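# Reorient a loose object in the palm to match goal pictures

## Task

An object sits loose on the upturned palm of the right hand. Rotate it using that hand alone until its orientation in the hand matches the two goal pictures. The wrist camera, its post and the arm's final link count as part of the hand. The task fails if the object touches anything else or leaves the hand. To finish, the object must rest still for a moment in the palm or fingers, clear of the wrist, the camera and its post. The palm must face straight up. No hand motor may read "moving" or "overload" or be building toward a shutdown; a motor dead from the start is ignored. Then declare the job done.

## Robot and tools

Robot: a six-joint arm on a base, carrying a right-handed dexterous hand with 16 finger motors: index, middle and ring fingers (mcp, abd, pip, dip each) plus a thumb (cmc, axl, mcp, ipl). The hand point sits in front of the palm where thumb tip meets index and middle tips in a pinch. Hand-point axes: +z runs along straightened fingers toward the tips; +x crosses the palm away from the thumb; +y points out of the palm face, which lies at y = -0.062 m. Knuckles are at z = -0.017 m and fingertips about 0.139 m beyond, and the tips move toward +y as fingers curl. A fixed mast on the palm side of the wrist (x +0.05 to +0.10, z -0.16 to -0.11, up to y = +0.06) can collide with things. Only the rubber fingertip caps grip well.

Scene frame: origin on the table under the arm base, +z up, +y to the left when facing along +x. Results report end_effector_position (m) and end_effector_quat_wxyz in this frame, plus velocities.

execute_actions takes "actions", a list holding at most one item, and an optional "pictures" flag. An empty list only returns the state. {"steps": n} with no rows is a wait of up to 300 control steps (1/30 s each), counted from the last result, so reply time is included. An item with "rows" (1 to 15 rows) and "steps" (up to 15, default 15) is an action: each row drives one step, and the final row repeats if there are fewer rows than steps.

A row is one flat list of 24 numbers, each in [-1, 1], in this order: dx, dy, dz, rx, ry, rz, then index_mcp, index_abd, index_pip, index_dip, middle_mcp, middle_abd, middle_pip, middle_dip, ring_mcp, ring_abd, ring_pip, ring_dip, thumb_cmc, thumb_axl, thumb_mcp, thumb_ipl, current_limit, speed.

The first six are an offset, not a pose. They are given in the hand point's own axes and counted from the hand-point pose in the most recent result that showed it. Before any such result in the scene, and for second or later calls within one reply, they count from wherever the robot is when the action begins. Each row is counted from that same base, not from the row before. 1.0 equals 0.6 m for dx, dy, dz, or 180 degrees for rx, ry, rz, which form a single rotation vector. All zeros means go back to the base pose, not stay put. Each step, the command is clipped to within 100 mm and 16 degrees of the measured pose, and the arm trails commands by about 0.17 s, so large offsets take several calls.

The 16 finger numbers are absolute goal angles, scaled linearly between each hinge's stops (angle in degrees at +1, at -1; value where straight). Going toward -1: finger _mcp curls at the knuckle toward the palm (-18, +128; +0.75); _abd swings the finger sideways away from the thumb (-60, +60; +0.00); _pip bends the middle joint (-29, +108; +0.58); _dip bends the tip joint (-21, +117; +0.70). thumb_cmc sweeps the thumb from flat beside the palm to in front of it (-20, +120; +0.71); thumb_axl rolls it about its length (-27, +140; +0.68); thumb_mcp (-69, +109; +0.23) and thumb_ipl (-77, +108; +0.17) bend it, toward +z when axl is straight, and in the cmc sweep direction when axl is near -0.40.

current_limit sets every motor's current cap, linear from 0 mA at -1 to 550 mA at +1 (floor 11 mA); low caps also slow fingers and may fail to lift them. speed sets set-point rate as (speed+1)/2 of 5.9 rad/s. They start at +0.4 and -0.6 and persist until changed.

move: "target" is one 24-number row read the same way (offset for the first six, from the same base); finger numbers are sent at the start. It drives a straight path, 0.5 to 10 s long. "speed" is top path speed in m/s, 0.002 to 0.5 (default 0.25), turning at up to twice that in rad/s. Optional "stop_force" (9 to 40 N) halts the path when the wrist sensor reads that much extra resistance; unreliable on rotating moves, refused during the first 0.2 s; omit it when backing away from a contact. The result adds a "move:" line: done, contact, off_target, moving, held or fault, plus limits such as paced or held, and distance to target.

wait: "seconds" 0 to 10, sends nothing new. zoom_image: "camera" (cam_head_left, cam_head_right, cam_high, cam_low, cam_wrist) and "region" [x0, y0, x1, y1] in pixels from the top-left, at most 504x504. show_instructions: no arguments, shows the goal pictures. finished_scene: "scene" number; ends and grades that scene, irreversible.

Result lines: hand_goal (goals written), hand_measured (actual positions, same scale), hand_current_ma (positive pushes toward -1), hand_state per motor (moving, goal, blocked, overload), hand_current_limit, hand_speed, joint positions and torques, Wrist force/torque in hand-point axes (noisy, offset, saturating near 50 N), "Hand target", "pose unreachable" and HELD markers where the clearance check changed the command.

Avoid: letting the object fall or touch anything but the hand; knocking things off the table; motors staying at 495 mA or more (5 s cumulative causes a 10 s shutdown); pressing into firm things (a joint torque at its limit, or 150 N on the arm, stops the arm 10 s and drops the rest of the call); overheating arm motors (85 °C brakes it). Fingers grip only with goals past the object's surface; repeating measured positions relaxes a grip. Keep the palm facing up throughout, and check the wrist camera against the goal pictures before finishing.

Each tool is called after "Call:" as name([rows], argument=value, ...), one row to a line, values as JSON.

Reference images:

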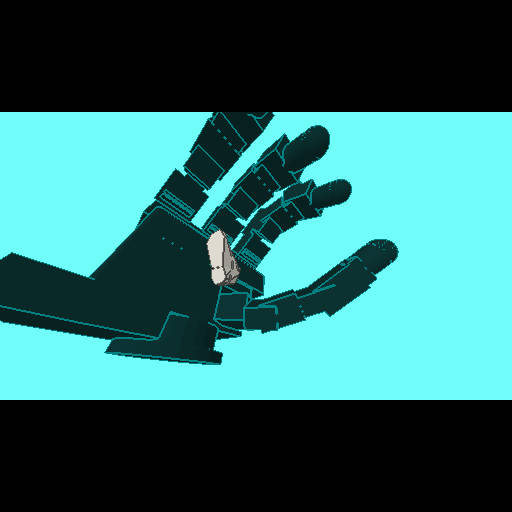

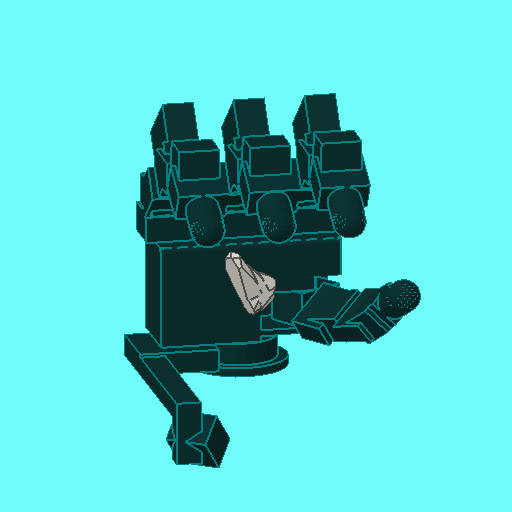

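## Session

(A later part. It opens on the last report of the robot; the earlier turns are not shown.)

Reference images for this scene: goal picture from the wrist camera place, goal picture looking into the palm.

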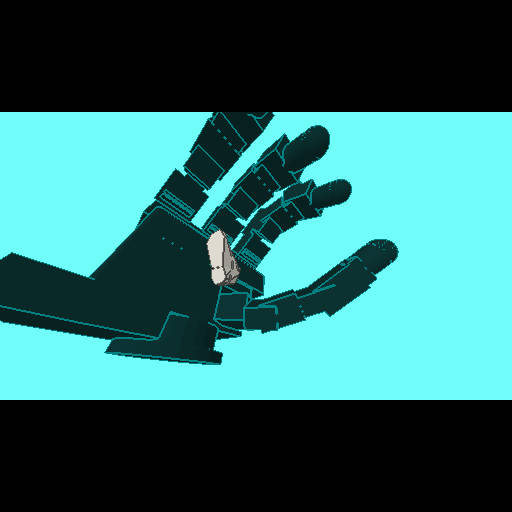

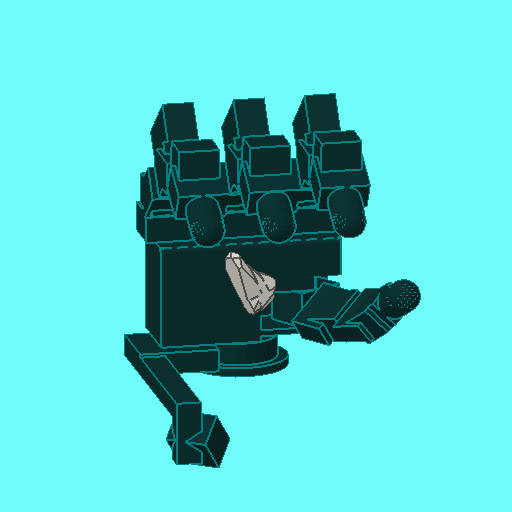

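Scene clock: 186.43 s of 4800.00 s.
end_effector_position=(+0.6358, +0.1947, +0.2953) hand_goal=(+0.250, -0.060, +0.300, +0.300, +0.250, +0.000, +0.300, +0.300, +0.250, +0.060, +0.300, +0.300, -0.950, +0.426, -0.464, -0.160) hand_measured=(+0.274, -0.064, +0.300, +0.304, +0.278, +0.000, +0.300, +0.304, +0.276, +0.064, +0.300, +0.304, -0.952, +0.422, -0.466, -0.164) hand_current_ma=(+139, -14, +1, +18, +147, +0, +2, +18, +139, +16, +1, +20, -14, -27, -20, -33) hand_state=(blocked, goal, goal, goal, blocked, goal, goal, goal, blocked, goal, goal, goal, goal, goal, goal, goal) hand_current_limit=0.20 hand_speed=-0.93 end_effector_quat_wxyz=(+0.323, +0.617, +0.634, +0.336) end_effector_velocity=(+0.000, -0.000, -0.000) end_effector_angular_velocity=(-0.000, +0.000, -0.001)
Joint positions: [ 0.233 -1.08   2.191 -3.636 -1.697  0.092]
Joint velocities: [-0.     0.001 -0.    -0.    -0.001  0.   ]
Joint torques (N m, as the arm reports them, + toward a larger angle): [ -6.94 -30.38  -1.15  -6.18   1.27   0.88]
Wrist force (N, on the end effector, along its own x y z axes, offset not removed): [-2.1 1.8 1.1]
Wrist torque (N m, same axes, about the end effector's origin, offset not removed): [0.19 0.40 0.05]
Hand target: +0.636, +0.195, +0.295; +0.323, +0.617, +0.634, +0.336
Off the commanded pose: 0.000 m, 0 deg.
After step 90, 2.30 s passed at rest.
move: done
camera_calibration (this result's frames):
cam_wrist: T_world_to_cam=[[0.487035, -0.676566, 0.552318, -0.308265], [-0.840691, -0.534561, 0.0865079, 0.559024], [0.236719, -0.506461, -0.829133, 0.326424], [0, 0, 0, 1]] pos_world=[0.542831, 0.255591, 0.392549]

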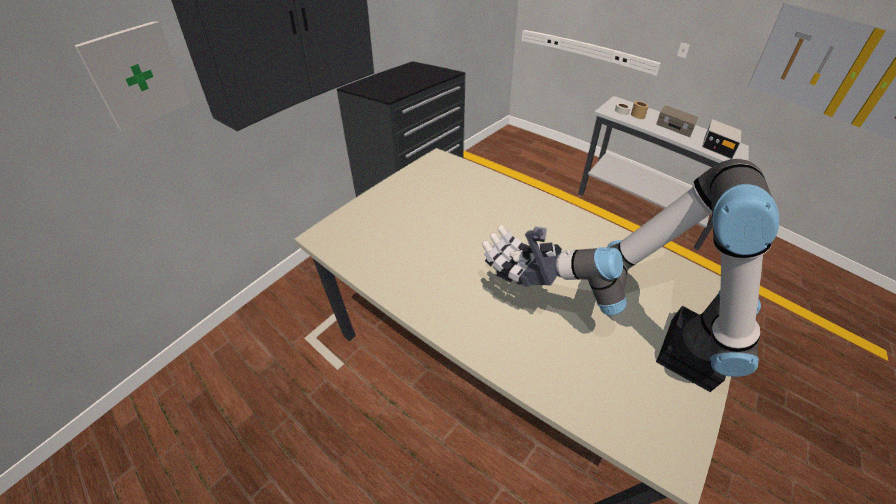

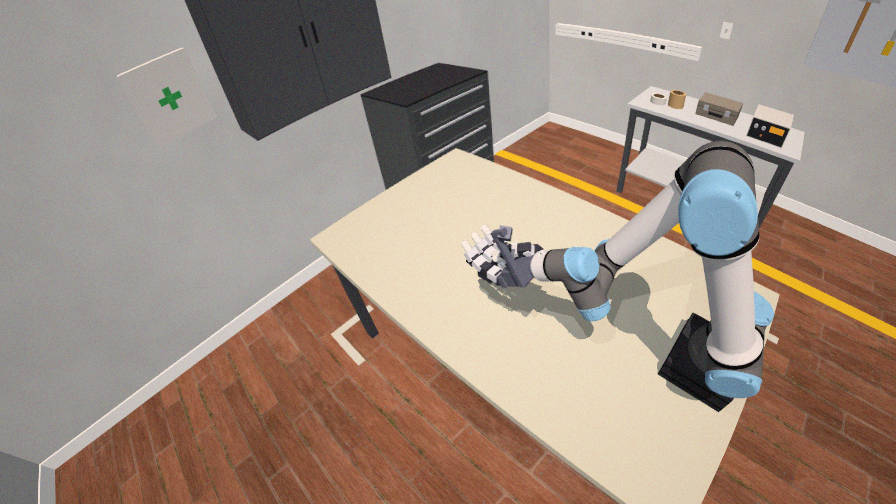

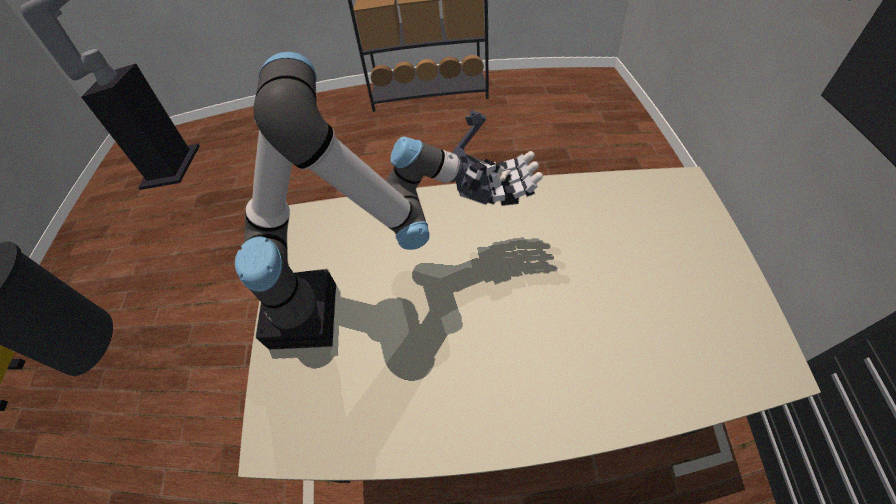

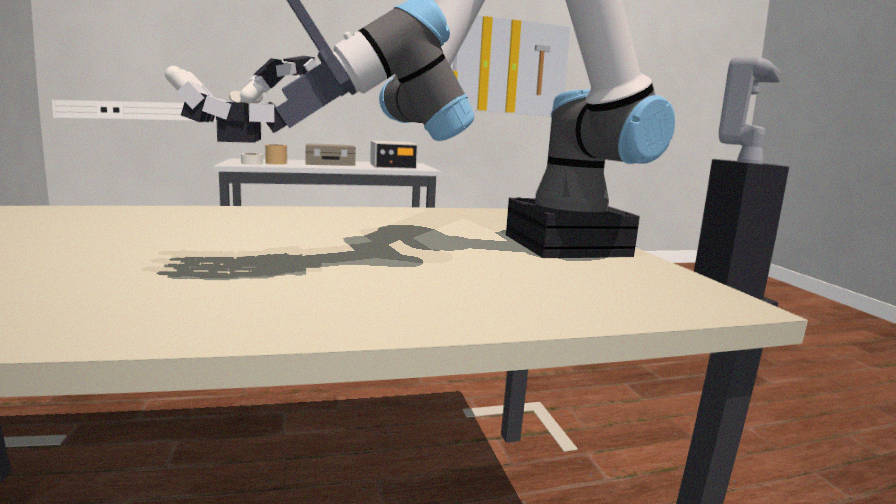

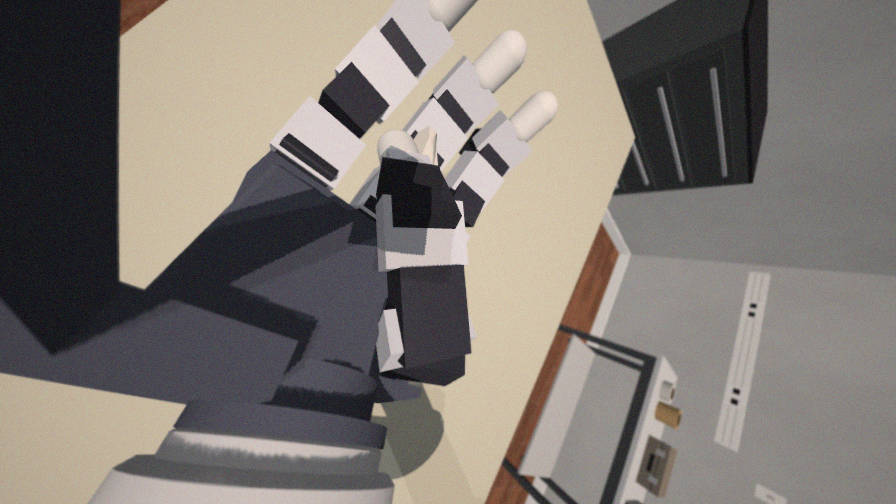

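Call:
execute_actions([
  {"rows":[[0,0,0,0,0,0, 0.25,-0.06,0.3,0.3, 0.25,0,0.3,0.3, 0.25,0.06,0.3,0.3, -0.95,0.38,-0.45,-0.16, 0.2,-0.8],[0,0,0,0,0,0, 0.25,-0.06,0.3,0.3, 0.25,0,0.3,0.3, 0.25,0.06,0.3,0.3, -0.95,0.38,-0.45,-0.16, 0.2,-0.8],[0,0,0,0,0,0, 0.25,-0.06,0.3,0.3, 0.25,0,0.3,0.3, 0.25,0.06,0.3,0.3, -0.95,0.38,-0.45,-0.16, 0.2,-0.8],[0,0,0,0,0,0, 0.25,-0.06,0.3,0.3, 0.25,0,0.3,0.3, 0.25,0.06,0.3,0.3, -0.95,0.38,-0.45,-0.16, 0.2,-0.8],[0,0,0,0,0,0, 0.25,-0.06,0.3,0.3, 0.25,0,0.3,0.3, 0.25,0.06,0.3,0.3, -0.95,0.38,-0.2,-0.16, 0.2,-0.6]],"steps":15},
], pictures=false)

Call:
move(target=[0,0.05,-0.03,-0.192,0,0, 0.75,-0.06,0.3,0.3, 0.75,0,0.3,0.3, 0.75,0.06,0.3,0.3, -0.4,0.38,0.1,-0.16, 0.2,-0.89], speed=0.17)

Call:
zoom_image(camera="cam_wrist", region=[280, 60, 520, 290])

Call:
zoom_image(camera="cam_head_left", region=[460, 210, 540, 290])

Call:
zoom_image(camera="cam_low", region=[150, 50, 280, 150])

Scene clock: 196.63 s of 4800.00 s.
end_effector_position=(+0.6358, +0.1947, +0.2953) hand_goal=(+0.250, -0.060, +0.300, +0.300, +0.250, +0.000, +0.300, +0.300, +0.250, +0.060, +0.300, +0.300, -0.950, +0.380, -0.200, -0.160) hand_measured=(+0.274, -0.064, +0.300, +0.304, +0.278, +0.000, +0.300, +0.304, +0.276, +0.064, +0.300, +0.304, -0.952, +0.382, -0.270, -0.164) hand_current_ma=(+139, -14, +1, +18, +147, +0, +2, +18, +139, +16, +1, +20, -14, +11, -123, -32) hand_state=(blocked, goal, goal, goal, blocked, goal, goal, goal, blocked, goal, goal, goal, goal, goal, moving, goal) hand_current_limit=0.20 hand_speed=-0.60 end_effector_quat_wxyz=(+0.323, +0.617, +0.634, +0.336) end_effector_velocity=(+0.000, +0.000, +0.001) end_effector_angular_velocity=(+0.000, -0.001, +0.000)
Joint positions: [ 0.233 -1.08   2.191 -3.636 -1.697  0.092]
Joint velocities: [ 0.    -0.001 -0.001 -0.    -0.     0.   ]
Joint torques (N m, as the arm reports them, + toward a larger angle): [ -6.77 -30.7   -1.53  -6.16   1.16   1.27]
Wrist force (N, on the end effector, along its own x y z axes, offset not removed): [-1.3 0.4 0.2]
Wrist torque (N m, same axes, about the end effector's origin, offset not removed): [0.10 0.28 0.06]
Hand target: +0.636, +0.195, +0.295; +0.323, +0.617, +0.634, +0.336
Off the commanded pose: 0.000 m, 0 deg.
Steps of this call (steps 1 to 90: nothing new was sent; then 6.70 s passed at rest; steps 91 to 105: all 15 steps of this action). Readings (end_effector_position | what the end effector reports):
91: (+0.6358, +0.1947, +0.2953) | hand_goal=(+0.250, -0.060, +0.300, +0.300, +0.250, +0.000, +0.300, +0.300, +0.250, +0.060, +0.300, +0.300, -0.950, +0.380, -0.450, -0.160) hand_measured=(+0.274, -0.064, +0.300, +0.304, +0.278, +0.000, +0.300, +0.304, +0.276, +0.064, +0.300, +0.304, -0.952, +0.422, -0.466, -0.164) hand_current_ma=(+139, -14, +1, +18, +147, +0, +2, +18, +139, +16, +1, +20, -14, -27, -20, -33) hand_state=(blocked, goal, goal, goal, blocked, goal, goal, goal, blocked, goal, goal, goal, goal, moving, moving, goal) hand_current_limit=0.20 hand_speed=-0.80
92: (+0.6358, +0.1947, +0.2953) | hand_goal=(+0.250, -0.060, +0.300, +0.300, +0.250, +0.000, +0.300, +0.300, +0.250, +0.060, +0.300, +0.300, -0.950, +0.380, -0.450, -0.160) hand_measured=(+0.274, -0.064, +0.300, +0.304, +0.278, +0.000, +0.300, +0.304, +0.276, +0.064, +0.300, +0.304, -0.952, +0.420, -0.466, -0.164) hand_current_ma=(+139, -14, +1, +18, +147, +0, +2, +18, +139, +16, +1, +20, -14, +31, -101, -33) hand_state=(blocked, goal, goal, goal, blocked, goal, goal, goal, blocked, goal, goal, goal, goal, moving, moving, goal) hand_current_limit=0.20 hand_speed=-0.80
94: (+0.6358, +0.1947, +0.2953) | hand_goal=(+0.250, -0.060, +0.300, +0.300, +0.250, +0.000, +0.300, +0.300, +0.250, +0.060, +0.300, +0.300, -0.950, +0.380, -0.450, -0.160) hand_measured=(+0.274, -0.064, +0.300, +0.304, +0.278, +0.000, +0.300, +0.304, +0.276, +0.064, +0.300, +0.304, -0.952, +0.402, -0.462, -0.164) hand_current_ma=(+139, -14, +1, +18, +147, +0, +2, +18, +139, +16, +1, +20, -14, +32, -82, -32) hand_state=(blocked, goal, goal, goal, blocked, goal, goal, goal, blocked, goal, goal, goal, goal, moving, moving, goal) hand_current_limit=0.20 hand_speed=-0.80
98: (+0.6358, +0.1947, +0.2953) | hand_goal=(+0.250, -0.060, +0.300, +0.300, +0.250, +0.000, +0.300, +0.300, +0.250, +0.060, +0.300, +0.300, -0.950, +0.380, -0.200, -0.160) hand_measured=(+0.274, -0.064, +0.300, +0.304, +0.278, +0.000, +0.300, +0.304, +0.276, +0.064, +0.300, +0.304, -0.952, +0.382, -0.420, -0.164) hand_current_ma=(+139, -14, +1, +18, +147, +0, +2, +18, +139, +16, +1, +20, -14, +11, -125, -33) hand_state=(blocked, goal, goal, goal, blocked, goal, goal, goal, blocked, goal, goal, goal, goal, goal, moving, goal) hand_current_limit=0.20 hand_speed=-0.60
105: the state above

Scene clock: 199.23 s of 4800.00 s.
end_effector_position=(+0.6382, +0.1946, +0.3303) hand_goal=(+0.750, -0.060, +0.300, +0.300, +0.750, +0.000, +0.300, +0.300, +0.750, +0.060, +0.300, +0.300, -0.400, +0.380, +0.100, -0.160) hand_measured=(+0.758, -0.064, +0.300, +0.304, +0.760, +0.000, +0.300, +0.304, +0.760, +0.064, +0.300, +0.304, -0.400, +0.382, +0.096, -0.164) hand_current_ma=(+50, -14, +2, +18, +54, +0, +2, +18, +50, +15, +2, +20, -4, +11, -33, -30) hand_state=(goal, goal, goal, goal, goal, goal, goal, goal, goal, goal, goal, goal, goal, goal, goal, goal) hand_current_limit=0.20 hand_speed=-0.89 end_effector_quat_wxyz=(+0.492, +0.494, +0.506, +0.508) end_effector_velocity=(+0.000, +0.000, +0.001) end_effector_angular_velocity=(+0.001, -0.004, +0.000)
Joint positions: [ 0.23  -0.69   1.97  -4.414 -1.725  0.003]
Joint velocities: [ 0.    -0.    -0.003 -0.001  0.    -0.   ]
Joint torques (N m, as the arm reports them, + toward a larger angle): [ -9.93 -39.5  -22.45  -4.94   1.49  -2.13]
Wrist force (N, on the end effector, along its own x y z axes, offset not removed): [-0.5 2.6 -0.9]
Wrist torque (N m, same axes, about the end effector's origin, offset not removed): [0.39 0.26 0.21]
Hand target: +0.638, +0.195, +0.330; +0.492, +0.494, +0.506, +0.509
Off the commanded pose: 0.000 m, 0 deg.
move: done
camera_calibration (this result's frames):
cam_wrist: T_world_to_cam=[[0.0891142, -0.688778, 0.719475, -0.127781], [-0.740613, -0.528825, -0.41453, 0.658454], [0.665996, -0.495912, -0.557244, -0.0109053], [0, 0, 0, 1]] pos_world=[0.506309, 0.254786, 0.358807]

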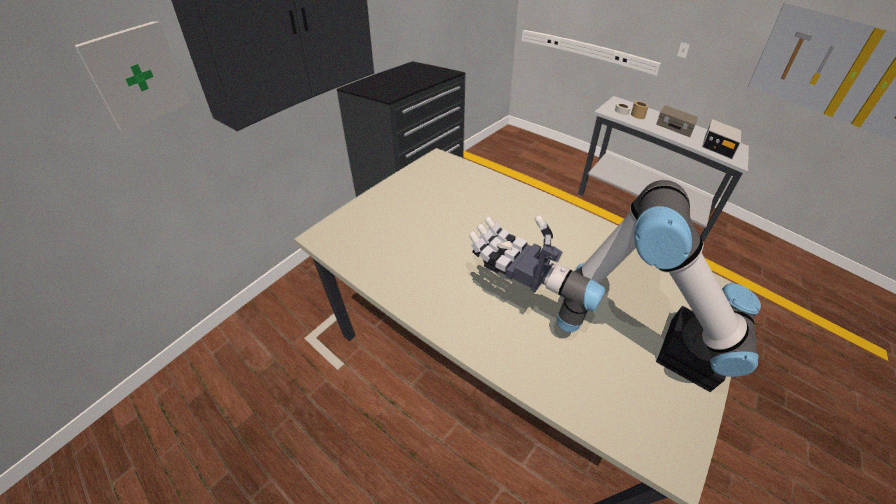

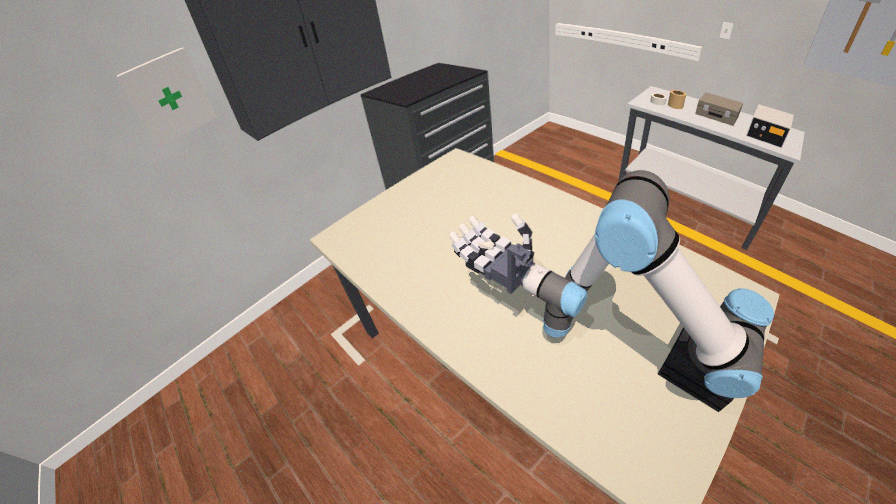

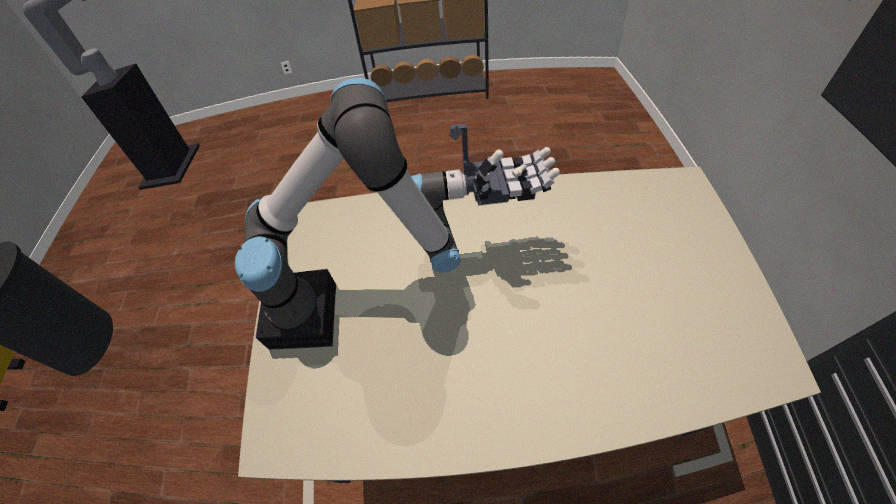

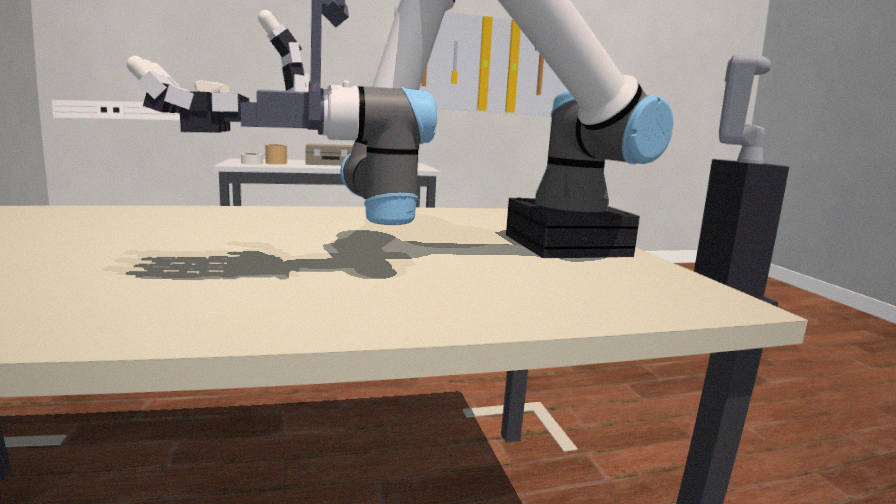

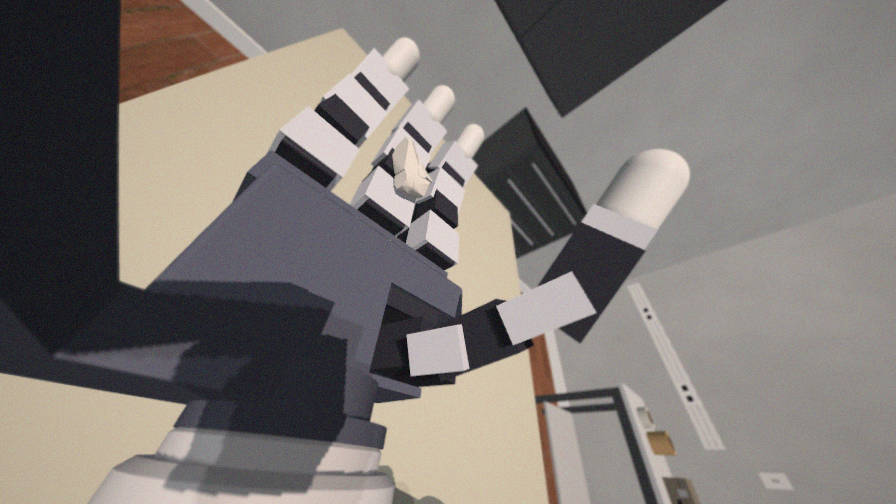

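Region (280, 60, 520, 290) of cam_wrist's 896x504 image, scaled by 2.100, with more detail than that image has; it fills the top 483 rows of this view, and the rest is white.

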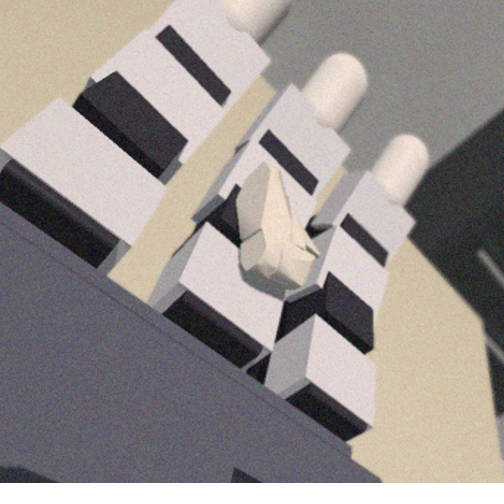

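Region (460, 210, 540, 290) of cam_head_left's 896x504 image, scaled by 6.300, with more detail than that image has.

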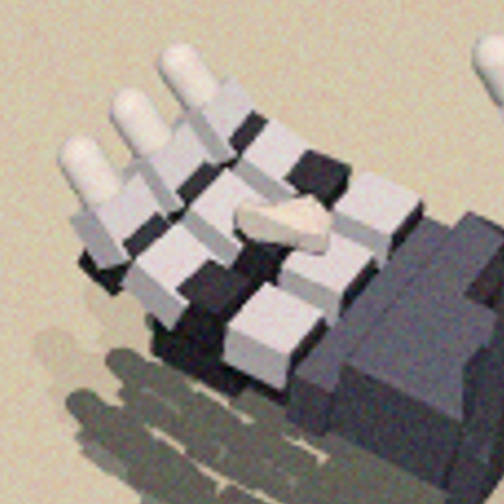

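Region (150, 50, 280, 150) of cam_low's 896x504 image, scaled by 3.877, with more detail than that image has; it fills the top 388 rows of this view, and the rest is white.

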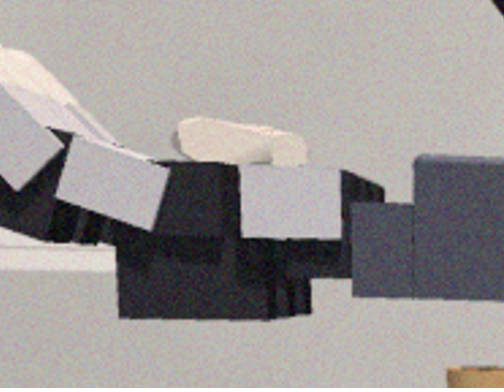

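Call:
move(target=[0,0,0,0,0,0, 0.75,-0.2,0.3,0.3, 0.78,-0.2,0.3,0.3, 0.75,-0.2,0.3,0.3, -0.4,0.38,0.1,-0.16, 0.2,-0.89])

Call:
zoom_image(camera="cam_wrist", region=[280, 60, 520, 290])

Call:
zoom_image(camera="cam_head_left", region=[460, 210, 540, 290])

Scene clock: 212.73 s of 4800.00 s.
end_effector_position=(+0.6382, +0.1946, +0.3304) hand_goal=(+0.750, -0.200, +0.300, +0.300, +0.780, -0.200, +0.300, +0.300, +0.750, -0.200, +0.300, +0.300, -0.400, +0.380, +0.100, -0.160) hand_measured=(+0.758, -0.196, +0.300, +0.304, +0.790, -0.196, +0.300, +0.304, +0.760, -0.196, +0.300, +0.304, -0.400, +0.382, +0.096, -0.164) hand_current_ma=(+50, +15, +2, +18, +55, +15, +2, +18, +50, +16, +2, +20, -4, +11, -33, -30) hand_state=(goal, goal, goal, goal, goal, goal, goal, goal, goal, goal, goal, goal, goal, goal, goal, goal) hand_current_limit=0.20 hand_speed=-0.89 end_effector_quat_wxyz=(+0.492, +0.494, +0.506, +0.509) end_effector_velocity=(+0.000, -0.000, -0.001) end_effector_angular_velocity=(-0.001, +0.003, -0.000)
Joint positions: [ 0.23  -0.69   1.97  -4.414 -1.725  0.003]
Joint velocities: [-0.     0.     0.001  0.002 -0.     0.   ]
Joint torques (N m, as the arm reports them, + toward a larger angle): [ -8.29 -55.07  -5.96  -0.14   0.86  -1.42]
Wrist force (N, on the end effector, along its own x y z axes, offset not removed): [-2.7 4.0 0.1]
Wrist torque (N m, same axes, about the end effector's origin, offset not removed): [0.53 0.54 0.10]
Hand target: +0.638, +0.195, +0.330; +0.492, +0.494, +0.506, +0.508
Off the commanded pose: 0.000 m, 0 deg.
After step 90, 9.40 s passed at rest.
move: done
camera_calibration (this result's frames):
cam_wrist: T_world_to_cam=[[0.089034, -0.688781, 0.719482, -0.127747], [-0.740567, -0.528824, -0.414615, 0.658464], [0.666058, -0.49591, -0.557172, -0.0109606], [0, 0, 0, 1]] pos_world=[0.506311, 0.254786, 0.358814]

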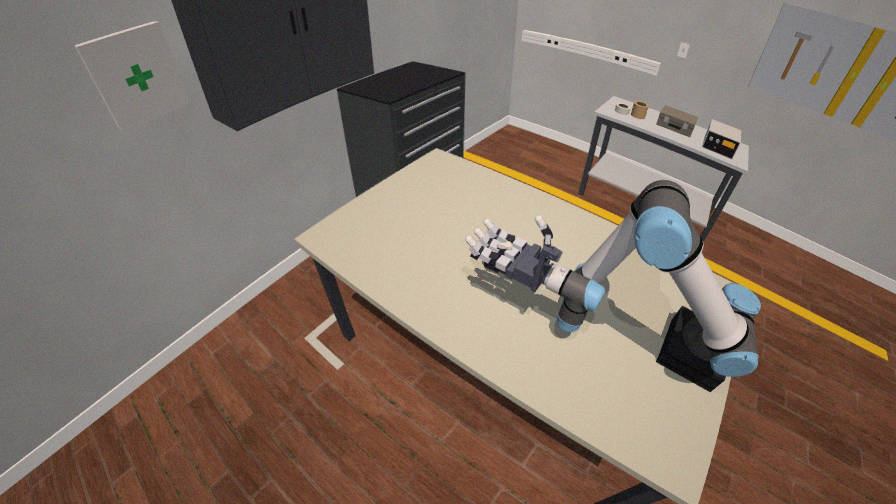

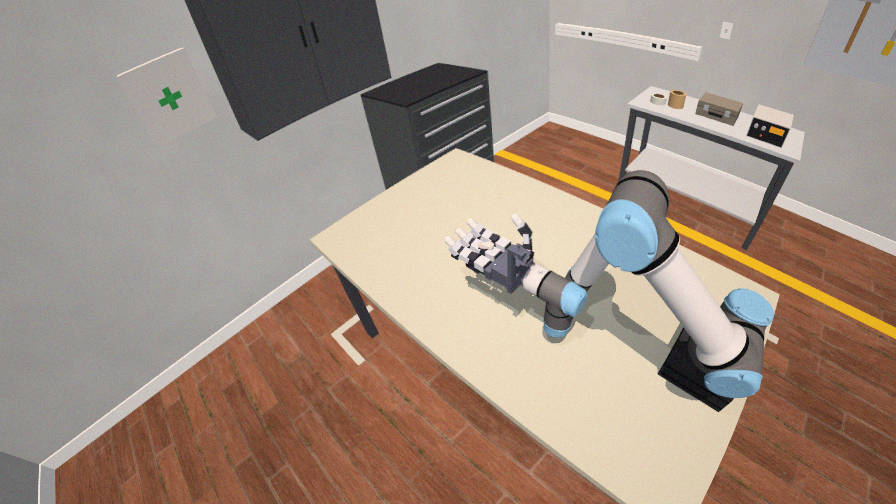

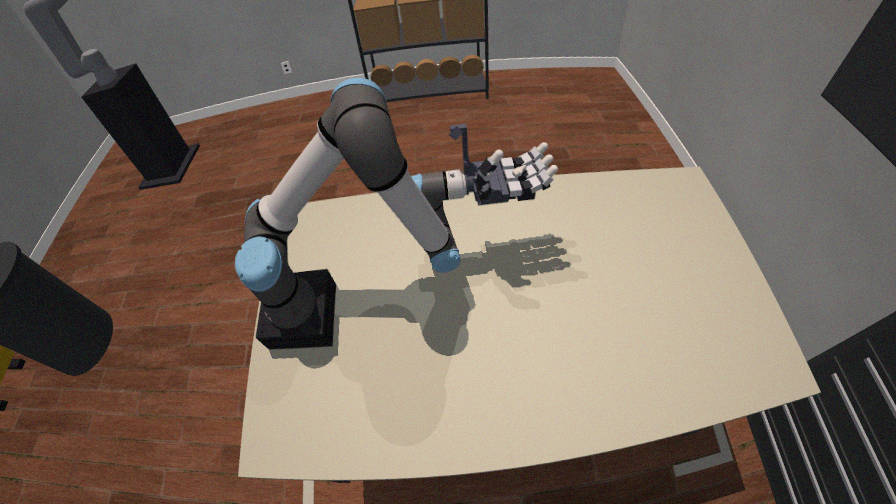

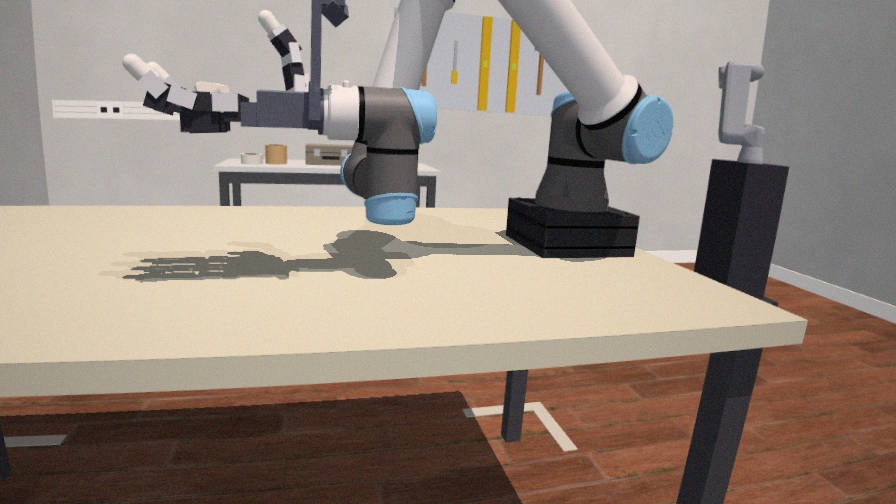

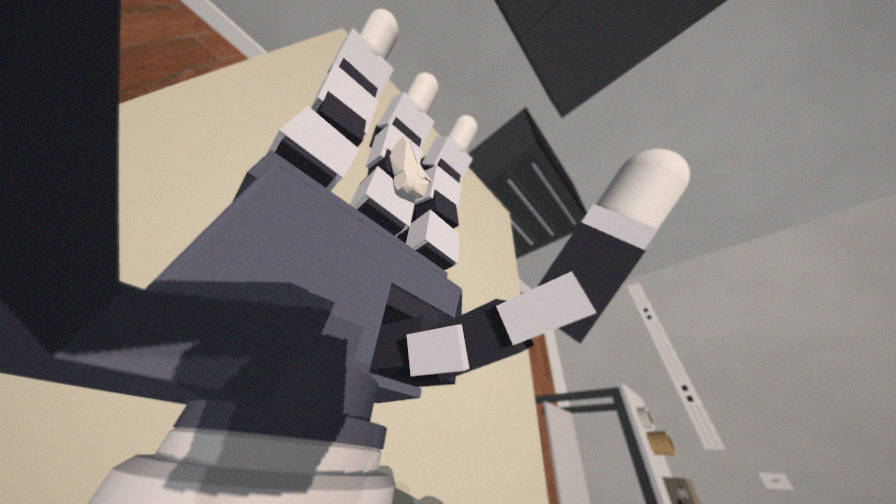

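Region (280, 60, 520, 290) of cam_wrist's 896x504 image, scaled by 2.100, with more detail than that image has; it fills the top 483 rows of this view, and the rest is white.

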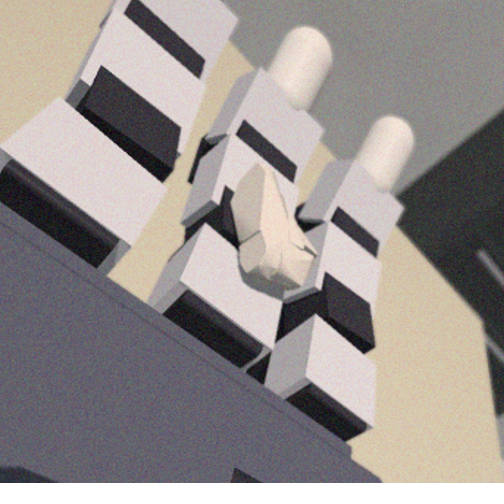

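Region (460, 210, 540, 290) of cam_head_left's 896x504 image, scaled by 6.300, with more detail than that image has.

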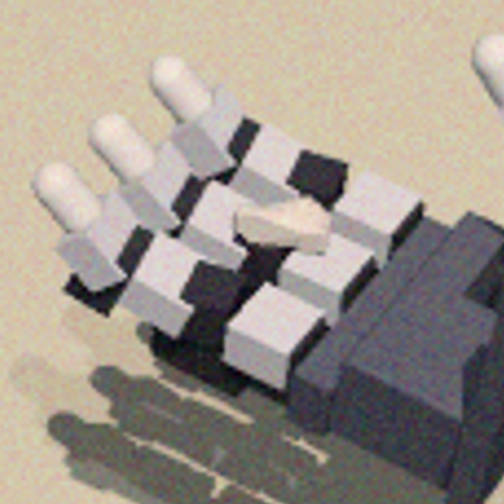

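Call:
finished_scene(scene=1)

The scene is finished: the task was done.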